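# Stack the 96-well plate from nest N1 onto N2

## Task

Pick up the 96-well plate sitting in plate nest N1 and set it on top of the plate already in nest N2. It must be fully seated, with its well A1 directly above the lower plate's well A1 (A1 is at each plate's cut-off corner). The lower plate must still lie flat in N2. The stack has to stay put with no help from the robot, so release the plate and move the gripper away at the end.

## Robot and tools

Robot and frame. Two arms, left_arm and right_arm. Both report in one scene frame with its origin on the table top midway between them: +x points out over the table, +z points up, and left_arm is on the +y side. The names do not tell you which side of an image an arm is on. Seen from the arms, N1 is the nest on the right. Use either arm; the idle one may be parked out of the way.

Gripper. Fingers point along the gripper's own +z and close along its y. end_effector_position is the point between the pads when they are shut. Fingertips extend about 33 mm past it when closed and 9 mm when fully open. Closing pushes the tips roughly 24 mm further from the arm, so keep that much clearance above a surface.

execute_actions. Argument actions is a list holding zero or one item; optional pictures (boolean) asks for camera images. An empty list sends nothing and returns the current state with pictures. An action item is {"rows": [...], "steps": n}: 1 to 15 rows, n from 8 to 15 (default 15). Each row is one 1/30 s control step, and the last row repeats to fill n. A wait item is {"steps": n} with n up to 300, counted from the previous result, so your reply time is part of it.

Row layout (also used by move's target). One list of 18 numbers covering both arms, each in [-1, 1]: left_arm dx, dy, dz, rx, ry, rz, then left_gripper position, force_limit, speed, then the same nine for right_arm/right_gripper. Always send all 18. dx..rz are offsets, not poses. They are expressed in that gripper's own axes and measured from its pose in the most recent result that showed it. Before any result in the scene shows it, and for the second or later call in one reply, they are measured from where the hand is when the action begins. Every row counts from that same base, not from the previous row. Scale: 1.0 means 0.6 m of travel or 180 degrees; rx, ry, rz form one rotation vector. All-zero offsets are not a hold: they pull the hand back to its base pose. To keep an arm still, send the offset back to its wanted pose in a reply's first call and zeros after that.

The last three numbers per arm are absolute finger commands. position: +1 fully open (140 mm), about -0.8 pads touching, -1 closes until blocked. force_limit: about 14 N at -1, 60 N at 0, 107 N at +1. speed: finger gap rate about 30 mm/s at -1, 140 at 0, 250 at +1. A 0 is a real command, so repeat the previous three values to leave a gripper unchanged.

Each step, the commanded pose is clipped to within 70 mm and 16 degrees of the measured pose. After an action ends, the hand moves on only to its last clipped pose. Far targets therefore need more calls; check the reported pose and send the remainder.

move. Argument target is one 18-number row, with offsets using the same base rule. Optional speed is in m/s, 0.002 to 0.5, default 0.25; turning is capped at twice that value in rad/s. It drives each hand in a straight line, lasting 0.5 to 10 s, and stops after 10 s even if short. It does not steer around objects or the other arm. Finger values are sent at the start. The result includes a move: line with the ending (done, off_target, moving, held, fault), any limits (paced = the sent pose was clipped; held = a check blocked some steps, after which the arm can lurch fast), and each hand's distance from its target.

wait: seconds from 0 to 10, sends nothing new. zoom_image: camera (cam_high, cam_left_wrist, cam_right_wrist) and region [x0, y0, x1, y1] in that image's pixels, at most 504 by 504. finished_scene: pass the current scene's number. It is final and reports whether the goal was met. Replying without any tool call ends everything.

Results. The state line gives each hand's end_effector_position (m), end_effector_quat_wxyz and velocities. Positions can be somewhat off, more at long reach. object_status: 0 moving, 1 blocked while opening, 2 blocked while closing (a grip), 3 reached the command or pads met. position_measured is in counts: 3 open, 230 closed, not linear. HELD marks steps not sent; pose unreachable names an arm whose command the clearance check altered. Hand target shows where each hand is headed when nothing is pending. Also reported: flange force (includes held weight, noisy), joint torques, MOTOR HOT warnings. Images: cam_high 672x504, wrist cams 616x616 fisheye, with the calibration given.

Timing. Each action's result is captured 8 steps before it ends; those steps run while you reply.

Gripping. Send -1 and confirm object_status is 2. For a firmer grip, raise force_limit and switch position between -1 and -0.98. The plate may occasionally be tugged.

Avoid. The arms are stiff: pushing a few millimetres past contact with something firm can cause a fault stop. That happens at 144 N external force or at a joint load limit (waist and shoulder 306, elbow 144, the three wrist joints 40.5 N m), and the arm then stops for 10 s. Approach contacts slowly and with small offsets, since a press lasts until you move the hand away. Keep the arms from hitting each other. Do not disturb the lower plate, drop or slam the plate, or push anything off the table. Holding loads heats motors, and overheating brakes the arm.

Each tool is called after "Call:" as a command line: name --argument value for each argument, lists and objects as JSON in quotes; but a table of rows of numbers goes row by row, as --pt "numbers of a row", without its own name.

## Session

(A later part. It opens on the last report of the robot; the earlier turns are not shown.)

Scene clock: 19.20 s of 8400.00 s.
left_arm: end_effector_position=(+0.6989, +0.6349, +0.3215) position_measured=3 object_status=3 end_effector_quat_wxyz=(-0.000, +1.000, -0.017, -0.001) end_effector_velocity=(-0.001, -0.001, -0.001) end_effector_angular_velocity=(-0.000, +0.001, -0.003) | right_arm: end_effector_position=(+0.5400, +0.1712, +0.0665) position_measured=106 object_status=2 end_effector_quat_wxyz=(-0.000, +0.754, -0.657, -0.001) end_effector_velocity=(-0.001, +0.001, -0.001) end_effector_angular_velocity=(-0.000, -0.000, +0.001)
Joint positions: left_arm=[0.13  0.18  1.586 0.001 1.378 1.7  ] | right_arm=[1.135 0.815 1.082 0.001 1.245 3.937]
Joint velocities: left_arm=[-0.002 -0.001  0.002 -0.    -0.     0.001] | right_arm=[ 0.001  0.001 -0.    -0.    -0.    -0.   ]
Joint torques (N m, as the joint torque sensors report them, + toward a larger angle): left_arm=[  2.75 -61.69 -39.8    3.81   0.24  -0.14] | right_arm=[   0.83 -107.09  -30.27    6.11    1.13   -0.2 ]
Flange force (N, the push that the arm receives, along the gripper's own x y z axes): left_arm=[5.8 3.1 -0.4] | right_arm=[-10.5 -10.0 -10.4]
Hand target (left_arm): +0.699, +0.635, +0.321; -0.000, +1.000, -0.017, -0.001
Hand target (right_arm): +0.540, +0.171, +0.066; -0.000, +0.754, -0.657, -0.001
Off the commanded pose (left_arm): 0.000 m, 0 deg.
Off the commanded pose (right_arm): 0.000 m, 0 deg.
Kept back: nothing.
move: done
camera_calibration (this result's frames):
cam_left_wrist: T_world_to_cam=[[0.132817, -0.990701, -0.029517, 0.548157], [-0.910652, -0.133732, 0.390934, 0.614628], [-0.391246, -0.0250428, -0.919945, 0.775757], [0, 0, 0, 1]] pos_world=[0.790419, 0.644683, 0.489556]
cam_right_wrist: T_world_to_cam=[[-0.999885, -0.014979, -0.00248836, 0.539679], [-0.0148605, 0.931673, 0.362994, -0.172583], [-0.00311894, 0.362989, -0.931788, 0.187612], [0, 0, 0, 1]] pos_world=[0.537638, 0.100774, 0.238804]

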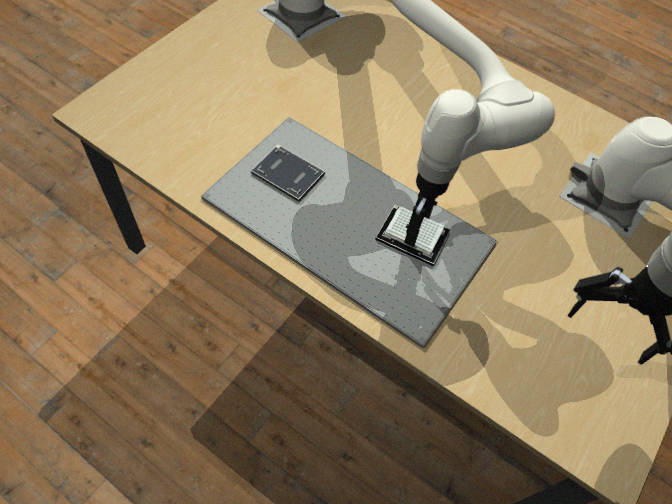

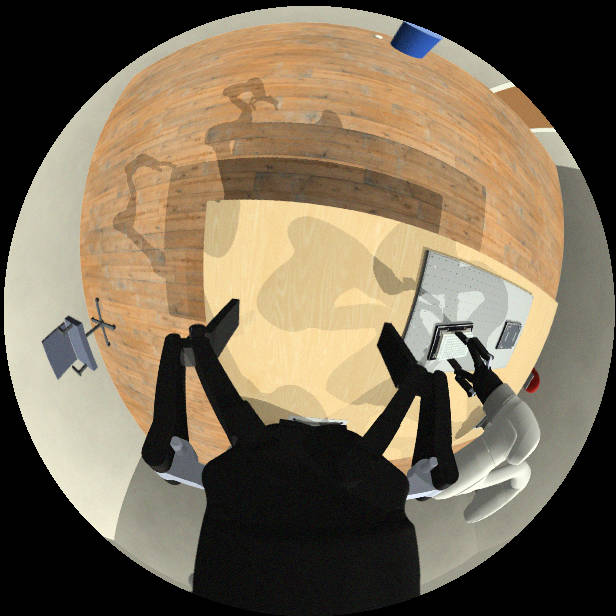

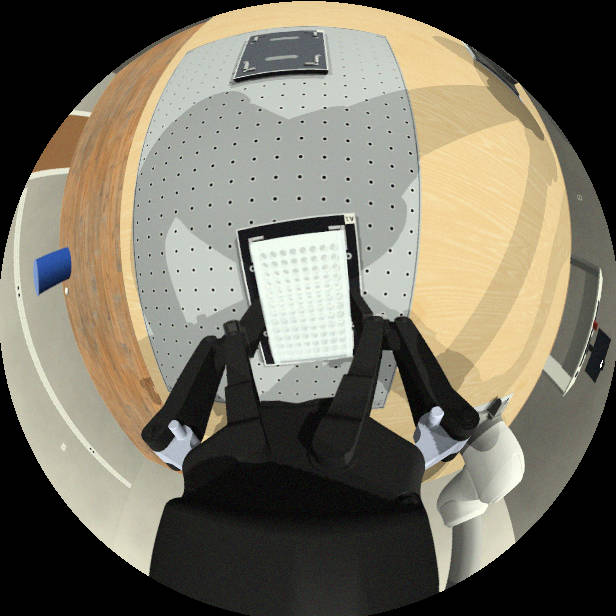

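Call:
move --target '[0,0,0,0,0,0,1,0,0,-0.0008,-0.002,0.0002,0,0,0,-1,-0.1,-0.8]' --speed 0.003

Call:
zoom_image --camera "cam_right_wrist" --region '[245,222,355,302]'

Call:
zoom_image --camera "cam_right_wrist" --region '[255,290,365,370]'

Scene clock: 20.70 s of 8400.00 s.
left_arm: end_effector_position=(+0.6989, +0.6349, +0.3215) position_measured=3 object_status=3 end_effector_quat_wxyz=(-0.000, +1.000, -0.017, -0.001) end_effector_velocity=(-0.000, -0.000, -0.001) end_effector_angular_velocity=(-0.000, +0.002, +0.001) | right_arm: end_effector_position=(+0.5410, +0.1719, +0.0664) position_measured=106 object_status=2 end_effector_quat_wxyz=(-0.000, +0.754, -0.657, -0.001) end_effector_velocity=(-0.000, +0.001, +0.000) end_effector_angular_velocity=(+0.002, +0.000, -0.002)
Joint positions: left_arm=[0.13  0.18  1.586 0.001 1.378 1.7  ] | right_arm=[1.135 0.817 1.078 0.001 1.246 3.936]
Joint velocities: left_arm=[ 0.     0.     0.001 -0.     0.    -0.001] | right_arm=[ 0.     0.    -0.001  0.001 -0.001  0.002]
Joint torques (N m, as the joint torque sensors report them, + toward a larger angle): left_arm=[  2.7  -62.91 -39.69   3.75   0.2    0.02] | right_arm=[  -8.74 -103.02  -31.06    2.48   -2.35    0.2 ]
Flange force (N, the push that the arm receives, along the gripper's own x y z axes): left_arm=[8.0 2.5 0.1] | right_arm=[-13.8 -0.1 -17.1]
Hand target (left_arm): +0.699, +0.635, +0.321; -0.000, +1.000, -0.017, -0.001
Hand target (right_arm): +0.541, +0.172, +0.066; -0.000, +0.754, -0.657, -0.001
Off the commanded pose (left_arm): 0.000 m, 0 deg.
Off the commanded pose (right_arm): 0.000 m, 0 deg.
Kept back: nothing.
move: done
camera_calibration (this result's frames):
cam_left_wrist: T_world_to_cam=[[0.132817, -0.990701, -0.029517, 0.548157], [-0.910652, -0.133733, 0.390934, 0.614628], [-0.391246, -0.0250429, -0.919945, 0.775757], [0, 0, 0, 1]] pos_world=[0.790419, 0.644683, 0.489556]
cam_right_wrist: T_world_to_cam=[[-0.999883, -0.0150993, -0.00254496, 0.540753], [-0.0149929, 0.931644, 0.363063, -0.17315], [-0.00311101, 0.363059, -0.931761, 0.187277], [0, 0, 0, 1]] pos_world=[0.538676, 0.101486, 0.238738]

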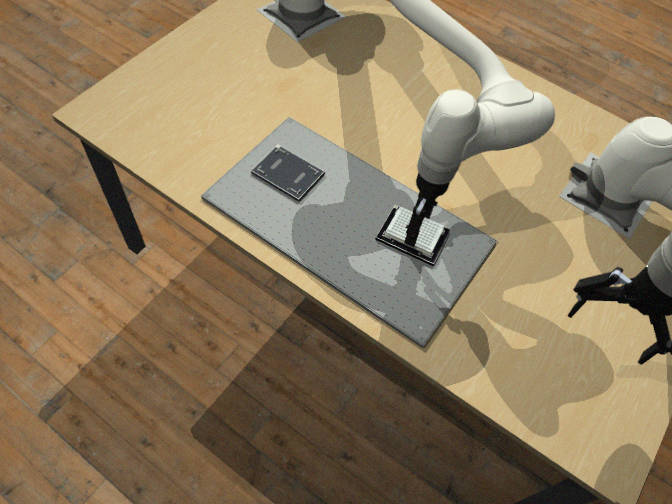

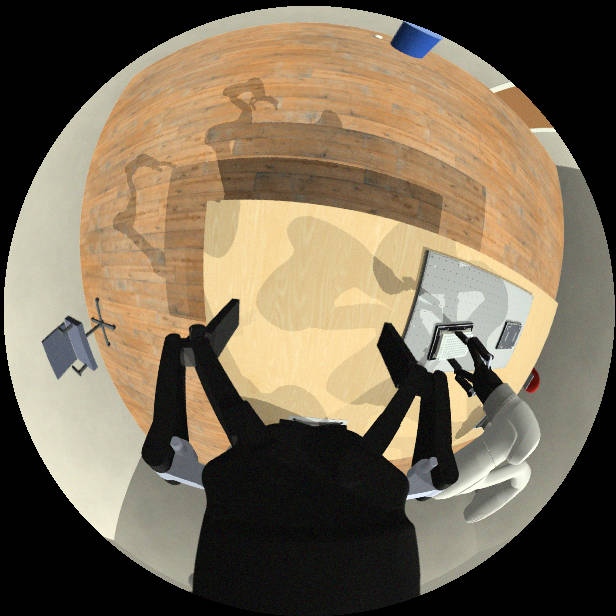

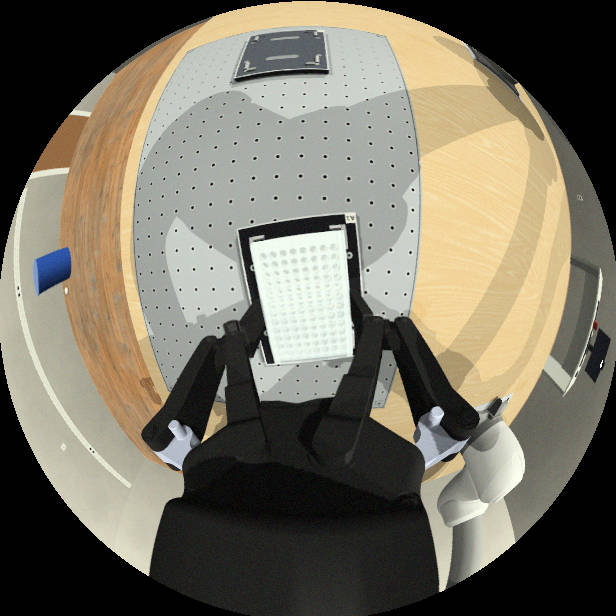

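Region (245, 222, 355, 302) of cam_right_wrist's 616x616 image, scaled by 4.582, with more detail than that image has; it fills the top 367 rows of this view, and the rest is white.

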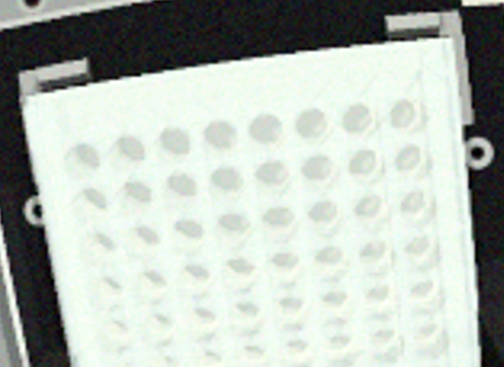

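Region (255, 290, 365, 370) of cam_right_wrist's 616x616 image, scaled by 4.582, with more detail than that image has; it fills the top 367 rows of this view, and the rest is white.

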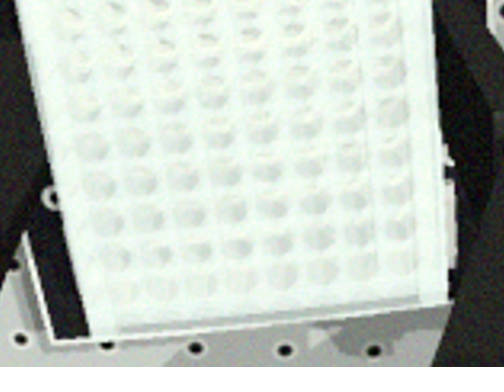

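Call:
move --target '[0,0,0,0,0,0,1,0,0,0,0,-0.0015,0,0,0,-1,-0.1,-0.8]'

Call:
move --target '[0,0,0,0,0,0,1,0,0,0,-0.0008,0,0,0,0,-1,-0.1,-0.8]'

Call:
move --target '[0,0,0,0,0,0,1,0,0,0,0,0.002,0,0,0,-1,-0.1,-0.8]'

Call:
zoom_image --camera "cam_right_wrist" --region '[245,222,355,302]'

Scene clock: 21.80 s of 8400.00 s.
left_arm: end_effector_position=(+0.6989, +0.6349, +0.3215) position_measured=3 object_status=3 end_effector_quat_wxyz=(-0.000, +1.000, -0.017, -0.001) end_effector_velocity=(-0.000, +0.000, +0.001) end_effector_angular_velocity=(+0.000, -0.001, -0.001) | right_arm: end_effector_position=(+0.5411, +0.1718, +0.0672) position_measured=106 object_status=2 end_effector_quat_wxyz=(-0.000, +0.754, -0.657, -0.001) end_effector_velocity=(+0.000, -0.000, +0.001) end_effector_angular_velocity=(+0.000, -0.001, +0.001)
Joint positions: left_arm=[0.13  0.18  1.586 0.001 1.378 1.7  ] | right_arm=[1.134 0.817 1.077 0.001 1.248 3.936]
Joint velocities: left_arm=[ 0.    -0.001  0.     0.     0.     0.001] | right_arm=[-0.    -0.001 -0.    -0.001 -0.    -0.   ]
Joint torques (N m, as the joint torque sensors report them, + toward a larger angle): left_arm=[  2.43 -62.72 -39.79   3.62   0.19  -0.02] | right_arm=[  -0.4  -116.55  -38.22    4.22   -0.44    0.26]
Flange force (N, the push that the arm receives, along the gripper's own x y z axes): left_arm=[6.8 2.1 -0.6] | right_arm=[-5.6 -5.0 -0.8]
Hand target (left_arm): +0.699, +0.635, +0.321; -0.000, +1.000, -0.017, -0.001
Hand target (right_arm): +0.541, +0.172, +0.067; -0.000, +0.754, -0.657, -0.001
Off the commanded pose (left_arm): 0.000 m, 0 deg.
Off the commanded pose (right_arm): 0.000 m, 0 deg.
Kept back: nothing.
move: done
camera_calibration (this result's frames):
cam_left_wrist: T_world_to_cam=[[0.132817, -0.990701, -0.0295168, 0.548157], [-0.910652, -0.133733, 0.390933, 0.614628], [-0.391246, -0.025043, -0.919946, 0.775757], [0, 0, 0, 1]] pos_world=[0.790419, 0.644683, 0.489556]
cam_right_wrist: T_world_to_cam=[[-0.999885, -0.0149914, -0.00246381, 0.540806], [-0.0148632, 0.931684, 0.362965, -0.173429], [-0.00314587, 0.36296, -0.931799, 0.188072], [0, 0, 0, 1]] pos_world=[0.538757, 0.101426, 0.239527]

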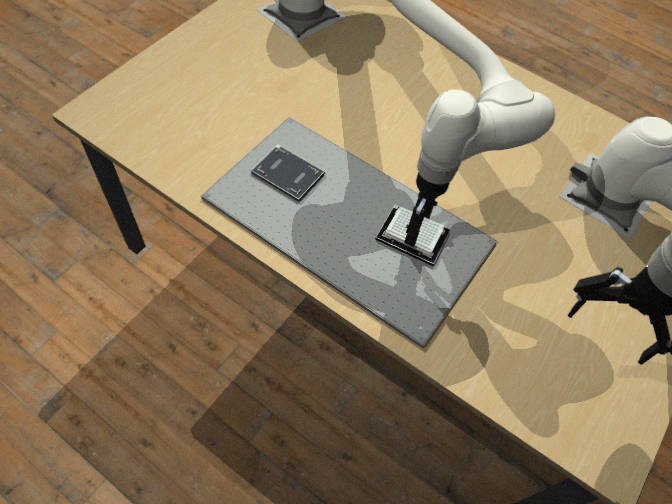

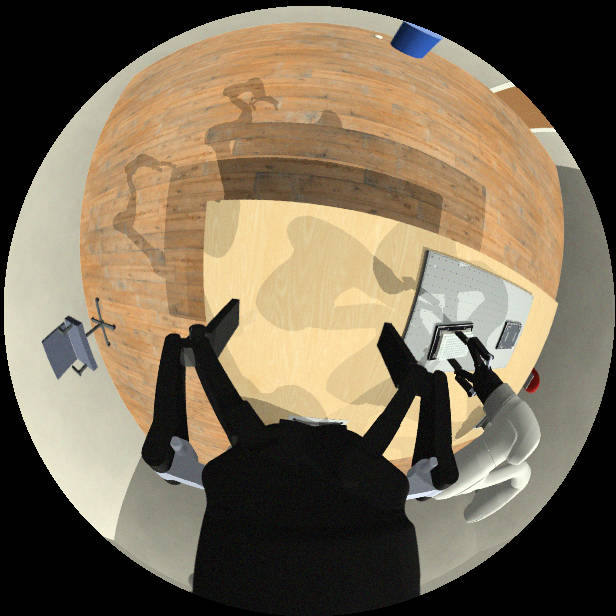

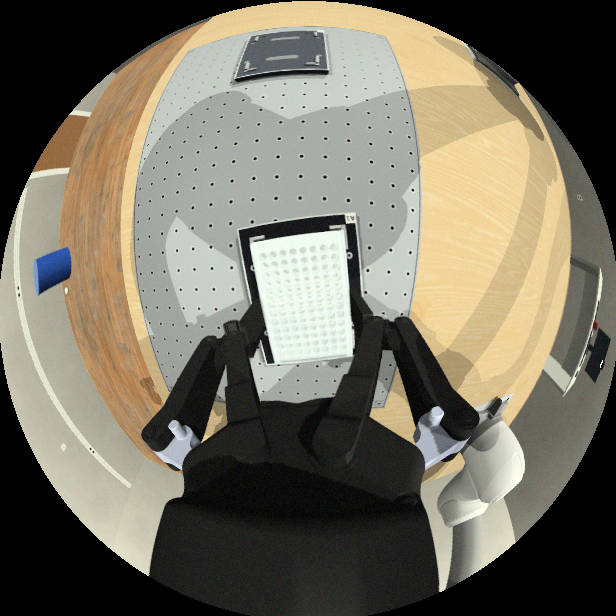

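Scene clock: 22.50 s of 8400.00 s.
left_arm: end_effector_position=(+0.6989, +0.6349, +0.3215) position_measured=3 object_status=3 end_effector_quat_wxyz=(-0.000, +1.000, -0.017, -0.001) end_effector_velocity=(+0.000, +0.001, -0.001) end_effector_angular_velocity=(-0.000, +0.001, +0.002) | right_arm: end_effector_position=(+0.5416, +0.1719, +0.0672) position_measured=106 object_status=2 end_effector_quat_wxyz=(-0.000, +0.754, -0.657, -0.001) end_effector_velocity=(-0.000, -0.000, -0.000) end_effector_angular_velocity=(-0.001, +0.002, -0.000)
Joint positions: left_arm=[0.13  0.18  1.586 0.001 1.378 1.7  ] | right_arm=[1.134 0.817 1.076 0.001 1.248 3.936]
Joint velocities: left_arm=[ 0.001  0.001  0.     0.    -0.    -0.001] | right_arm=[-0.001  0.     0.     0.002  0.001 -0.001]
Joint torques (N m, as the joint torque sensors report them, + toward a larger angle): left_arm=[  3.12 -63.02 -39.71   3.9    0.36  -0.03] | right_arm=[  -0.9  -116.46  -38.56    4.16   -0.42    0.  ]
Flange force (N, the push that the arm receives, along the gripper's own x y z axes): left_arm=[8.3 3.0 0.1] | right_arm=[-5.6 -3.3 -0.4]
Hand target (left_arm): +0.699, +0.635, +0.321; -0.000, +1.000, -0.017, -0.001
Hand target (right_arm): +0.542, +0.172, +0.067; -0.000, +0.754, -0.657, -0.001
Off the commanded pose (left_arm): 0.000 m, 0 deg.
Off the commanded pose (right_arm): 0.000 m, 0 deg.
Kept back: nothing.
move: done
camera_calibration (this result's frames):
cam_left_wrist: T_world_to_cam=[[0.132817, -0.990701, -0.0295168, 0.548157], [-0.910652, -0.133733, 0.390934, 0.614628], [-0.391246, -0.0250431, -0.919945, 0.775757], [0, 0, 0, 1]] pos_world=[0.790419, 0.644683, 0.489556]
cam_right_wrist: T_world_to_cam=[[-0.999884, -0.0150001, -0.00248439, 0.541279], [-0.0148787, 0.931674, 0.362991, -0.173493], [-0.00313024, 0.362986, -0.931789, 0.188065], [0, 0, 0, 1]] pos_world=[0.539224, 0.101493, 0.239558]

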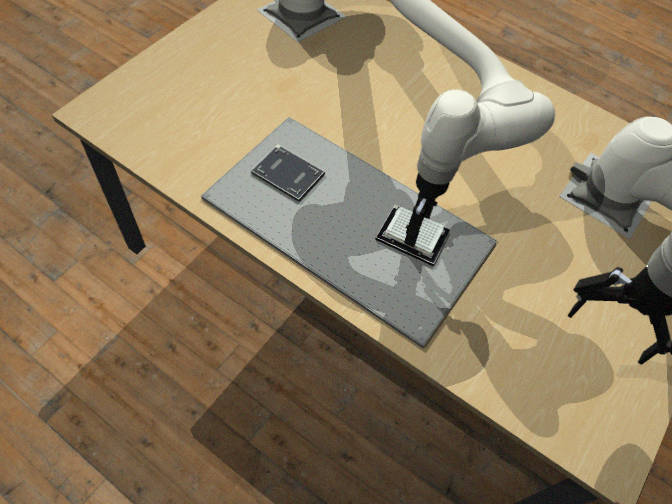

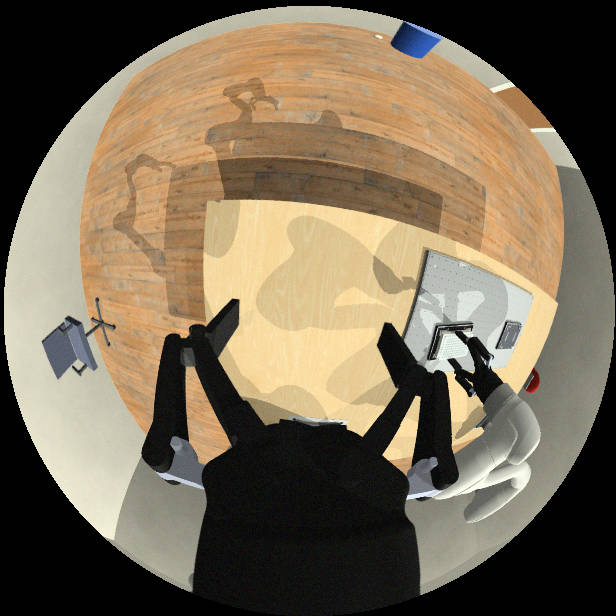

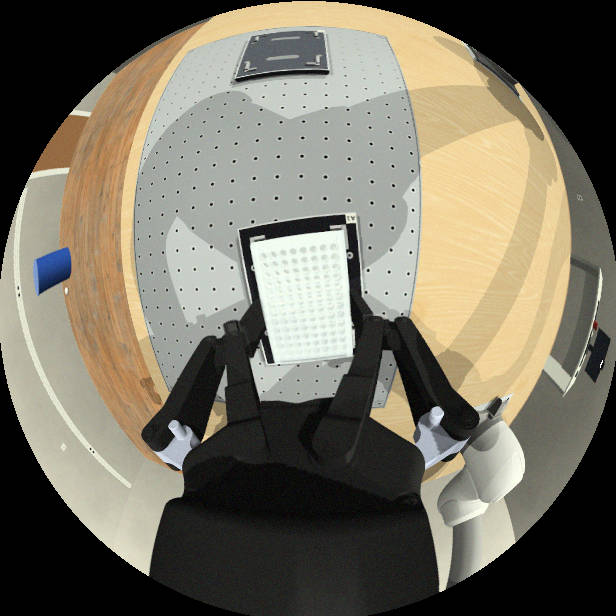

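Scene clock: 23.20 s of 8400.00 s.
left_arm: end_effector_position=(+0.6989, +0.6349, +0.3215) position_measured=3 object_status=3 end_effector_quat_wxyz=(-0.000, +1.000, -0.017, -0.001) end_effector_velocity=(-0.000, +0.001, +0.001) end_effector_angular_velocity=(+0.000, -0.002, -0.000) | right_arm: end_effector_position=(+0.5416, +0.1720, +0.0662) position_measured=106 object_status=2 end_effector_quat_wxyz=(-0.000, +0.754, -0.657, -0.001) end_effector_velocity=(-0.002, +0.000, -0.000) end_effector_angular_velocity=(-0.001, +0.002, +0.002)
Joint positions: left_arm=[0.13  0.18  1.586 0.001 1.378 1.7  ] | right_arm=[1.134 0.818 1.077 0.001 1.246 3.936]
Joint velocities: left_arm=[ 0.001 -0.002  0.    -0.     0.     0.001] | right_arm=[ 0.001  0.     0.     0.001  0.002 -0.001]
Joint torques (N m, as the joint torque sensors report them, + toward a larger angle): left_arm=[  2.72 -63.34 -39.74   3.91   0.11  -0.1 ] | right_arm=[ -6.09 -94.99 -28.36   4.16  -2.2    0.02]
Flange force (N, the push that the arm receives, along the gripper's own x y z axes): left_arm=[8.3 2.6 -0.5] | right_arm=[-7.8 1.8 -23.8]
Hand target (left_arm): +0.699, +0.635, +0.321; -0.000, +1.000, -0.017, -0.001
Hand target (right_arm): +0.542, +0.172, +0.066; -0.000, +0.754, -0.657, -0.001
Off the commanded pose (left_arm): 0.000 m, 0 deg.
Off the commanded pose (right_arm): 0.000 m, 0 deg.
Kept back: nothing.
move: done
camera_calibration (this result's frames):
cam_left_wrist: T_world_to_cam=[[0.132817, -0.990701, -0.0295169, 0.548157], [-0.910652, -0.133733, 0.390934, 0.614628], [-0.391246, -0.0250429, -0.919945, 0.775757], [0, 0, 0, 1]] pos_world=[0.790419, 0.644683, 0.489556]
cam_right_wrist: T_world_to_cam=[[-0.999884, -0.0149967, -0.00261985, 0.541322], [-0.0149242, 0.931609, 0.363154, -0.173138], [-0.00300543, 0.363151, -0.931725, 0.186991], [0, 0, 0, 1]] pos_world=[0.539238, 0.101509, 0.238518]

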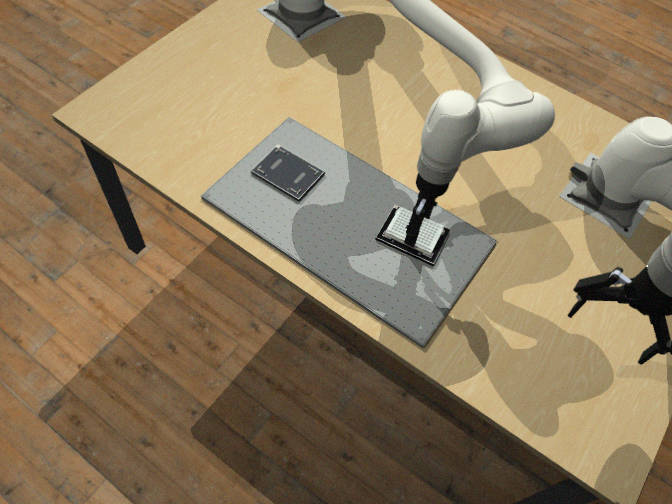

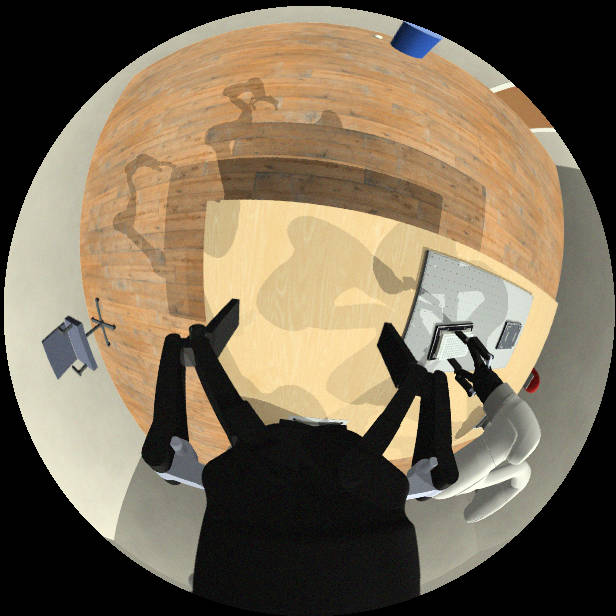

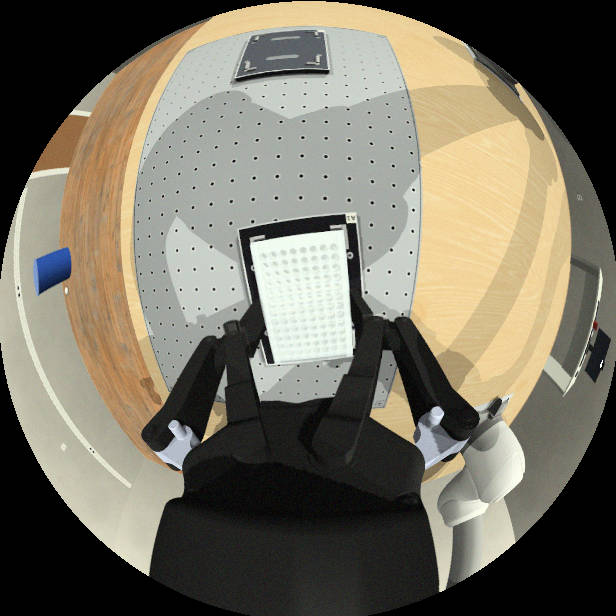

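Region (245, 222, 355, 302) of cam_right_wrist's 616x616 image, scaled by 4.582, with more detail than that image has; it fills the top 367 rows of this view, and the rest is white.

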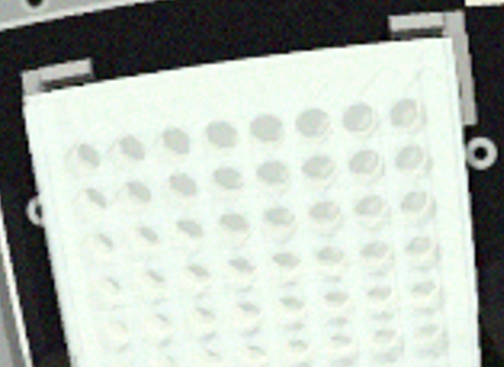

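Call:
move --target '[0,0,0,0,0,0,1,0,0,-0.002,0,-0.0004,0,0,0,-1,-0.1,-0.8]' --speed 0.003

Call:
zoom_image --camera "cam_right_wrist" --region '[245,222,355,302]'

Scene clock: 24.50 s of 8400.00 s.
left_arm: end_effector_position=(+0.6989, +0.6349, +0.3215) position_measured=3 object_status=3 end_effector_quat_wxyz=(-0.000, +1.000, -0.017, -0.001) end_effector_velocity=(-0.000, -0.001, +0.001) end_effector_angular_velocity=(-0.000, -0.001, -0.000) | right_arm: end_effector_position=(+0.5415, +0.1731, +0.0663) position_measured=106 object_status=2 end_effector_quat_wxyz=(-0.000, +0.754, -0.657, -0.001) end_effector_velocity=(+0.000, +0.001, +0.000) end_effector_angular_velocity=(+0.001, -0.001, +0.001)
Joint positions: left_arm=[0.13  0.18  1.586 0.001 1.378 1.7  ] | right_arm=[1.135 0.819 1.074 0.001 1.248 3.937]
Joint velocities: left_arm=[-0.001 -0.001  0.    -0.    -0.    -0.001] | right_arm=[ 0.     0.001 -0.001  0.    -0.001 -0.   ]
Joint torques (N m, as the joint torque sensors report them, + toward a larger angle): left_arm=[  3.17 -64.22 -39.81   3.8    0.22   0.04] | right_arm=[  5.5  -98.68 -33.51   6.61  -3.02  -0.22]
Flange force (N, the push that the arm receives, along the gripper's own x y z axes): left_arm=[9.6 3.4 0.1] | right_arm=[7.1 -0.8 -18.6]
Hand target (left_arm): +0.699, +0.635, +0.321; -0.000, +1.000, -0.017, -0.001
Hand target (right_arm): +0.541, +0.173, +0.066; -0.000, +0.754, -0.657, -0.001
Off the commanded pose (left_arm): 0.000 m, 0 deg.
Off the commanded pose (right_arm): 0.000 m, 0 deg.
Kept back: nothing.
move: done
camera_calibration (this result's frames):
cam_left_wrist: T_world_to_cam=[[0.132817, -0.990701, -0.0295168, 0.548157], [-0.910652, -0.133733, 0.390934, 0.614628], [-0.391246, -0.025043, -0.919945, 0.775757], [0, 0, 0, 1]] pos_world=[0.790419, 0.644683, 0.489556]
cam_right_wrist: T_world_to_cam=[[-0.999885, -0.0149317, -0.00258188, 0.541213], [-0.01485, 0.931628, 0.36311, -0.174309], [-0.00301651, 0.363106, -0.931743, 0.186731], [0, 0, 0, 1]] pos_world=[0.539126, 0.102669, 0.238676]

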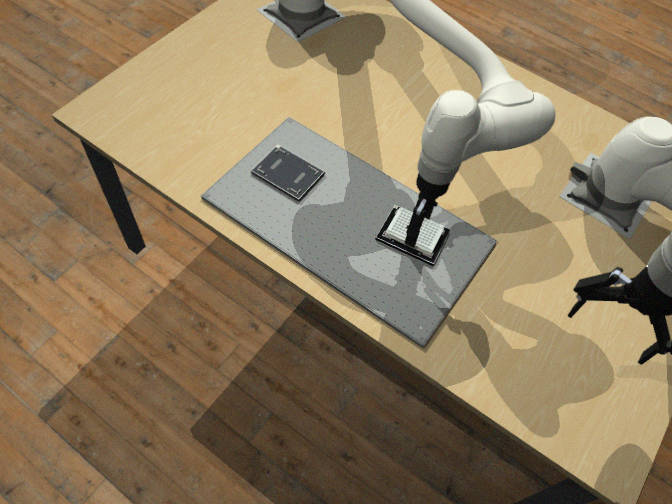

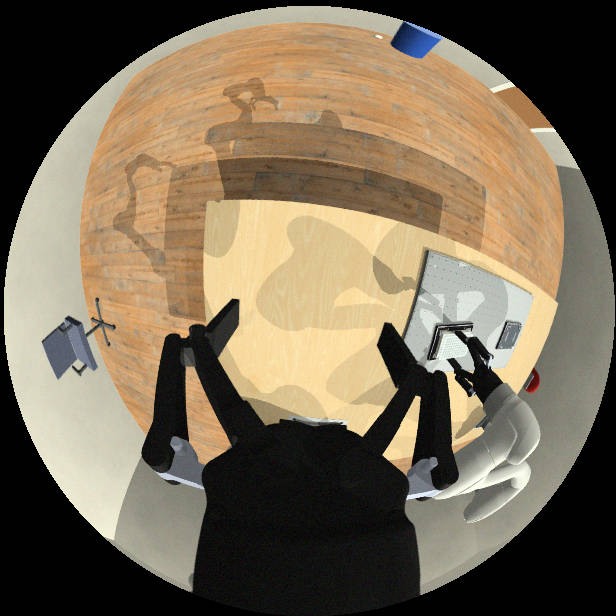

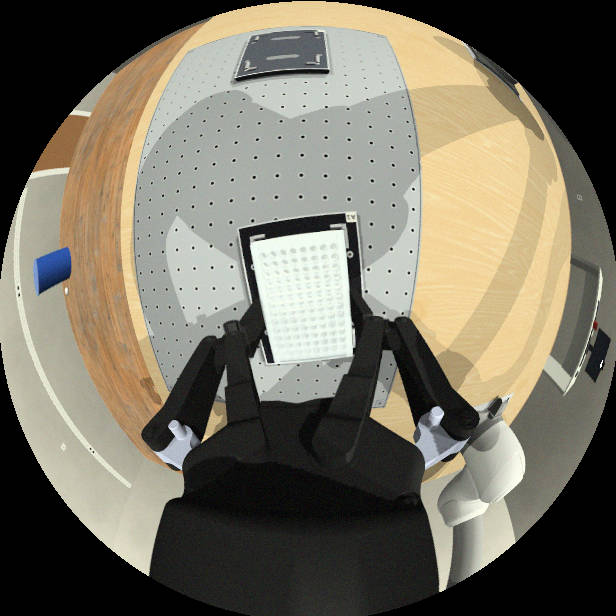

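Region (245, 222, 355, 302) of cam_right_wrist's 616x616 image, scaled by 4.582, with more detail than that image has; it fills the top 367 rows of this view, and the rest is white.

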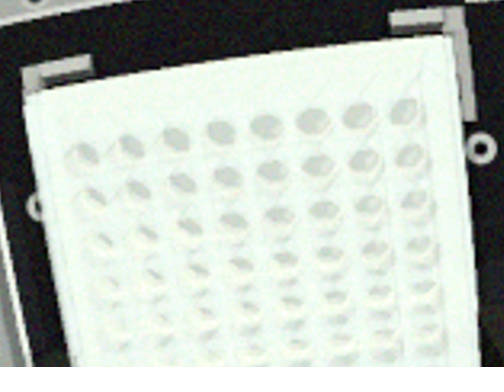

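Call:
move --target '[0,0,0,0,0,0,1,0,0,-0.0012,0,-0.0006,0,0,0,-1,-0.1,-0.8]' --speed 0.003

Call:
zoom_image --camera "cam_right_wrist" --region '[245,222,355,302]'

Scene clock: 25.77 s of 8400.00 s.
left_arm: end_effector_position=(+0.6989, +0.6349, +0.3215) position_measured=3 object_status=3 end_effector_quat_wxyz=(-0.000, +1.000, -0.017, -0.001) end_effector_velocity=(+0.001, -0.001, +0.001) end_effector_angular_velocity=(-0.000, -0.001, -0.001) | right_arm: end_effector_position=(+0.5414, +0.1738, +0.0666) position_measured=106 object_status=2 end_effector_quat_wxyz=(-0.000, +0.754, -0.657, -0.001) end_effector_velocity=(-0.000, +0.000, +0.000) end_effector_angular_velocity=(-0.001, -0.001, +0.001)
Joint positions: left_arm=[0.13  0.18  1.586 0.001 1.378 1.7  ] | right_arm=[1.135 0.82  1.072 0.001 1.249 3.937]
Joint velocities: left_arm=[-0.001  0.    -0.002 -0.    -0.    -0.   ] | right_arm=[ 0.001  0.    -0.001 -0.002  0.001  0.001]
Joint torques (N m, as the joint torque sensors report them, + toward a larger angle): left_arm=[  2.44 -63.62 -39.24   3.8    0.51  -0.01] | right_arm=[   1.75 -110.87  -38.65    6.25   -3.61   -0.19]
Flange force (N, the push that the arm receives, along the gripper's own x y z axes): left_arm=[10.1 2.3 -0.5] | right_arm=[0.3 -1.5 -8.1]
Hand target (left_arm): +0.699, +0.635, +0.321; -0.000, +1.000, -0.017, -0.001
Hand target (right_arm): +0.541, +0.174, +0.067; -0.000, +0.754, -0.657, -0.001
Off the commanded pose (left_arm): 0.000 m, 0 deg.
Off the commanded pose (right_arm): 0.000 m, 0 deg.
Kept back: nothing.
move: done
camera_calibration (this result's frames):
cam_left_wrist: T_world_to_cam=[[0.132817, -0.990701, -0.0295169, 0.548157], [-0.910652, -0.133733, 0.390934, 0.614628], [-0.391246, -0.0250429, -0.919945, 0.775757], [0, 0, 0, 1]] pos_world=[0.790419, 0.644683, 0.489556]
cam_right_wrist: T_world_to_cam=[[-0.999885, -0.0149291, -0.0025267, 0.541105], [-0.0148278, 0.931654, 0.363044, -0.175076], [-0.00306592, 0.36304, -0.931769, 0.18681], [0, 0, 0, 1]] pos_world=[0.53902, 0.103369, 0.238991]

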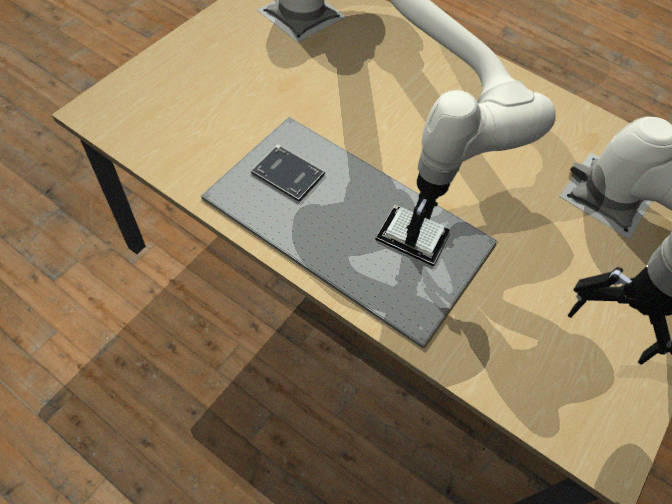

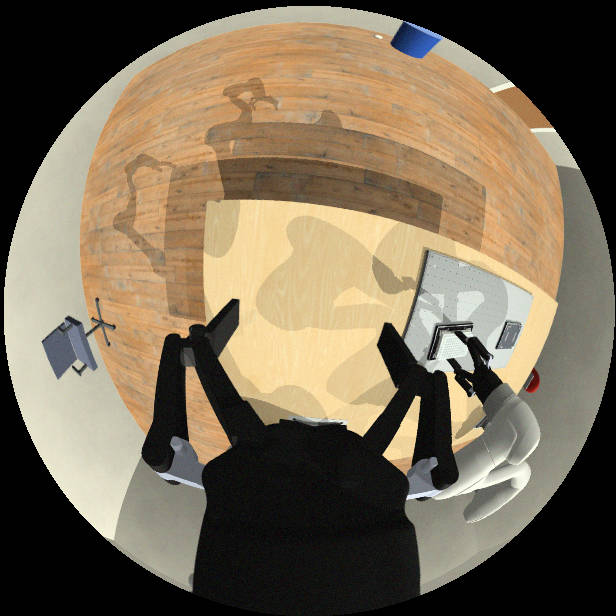

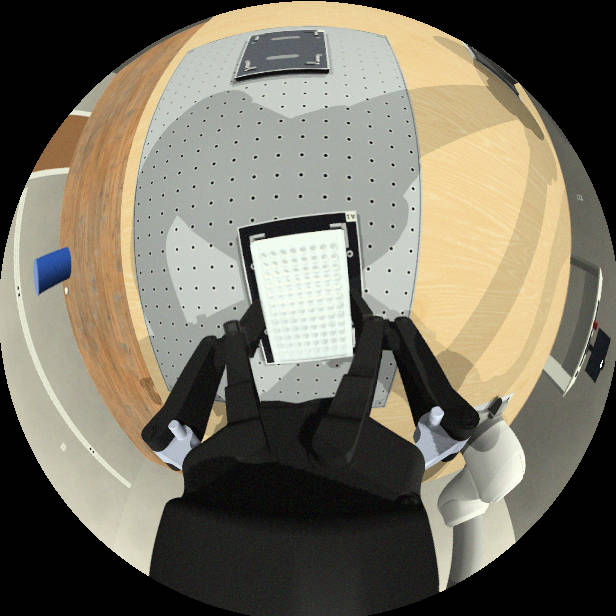

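Region (245, 222, 355, 302) of cam_right_wrist's 616x616 image, scaled by 4.582, with more detail than that image has; it fills the top 367 rows of this view, and the rest is white.

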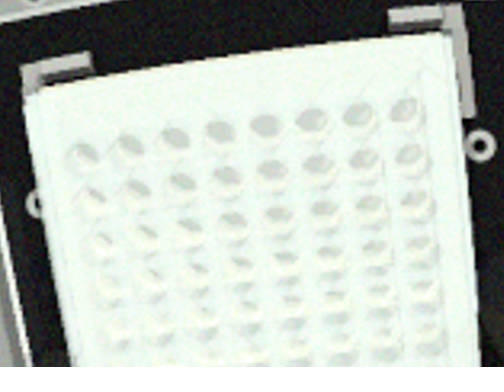

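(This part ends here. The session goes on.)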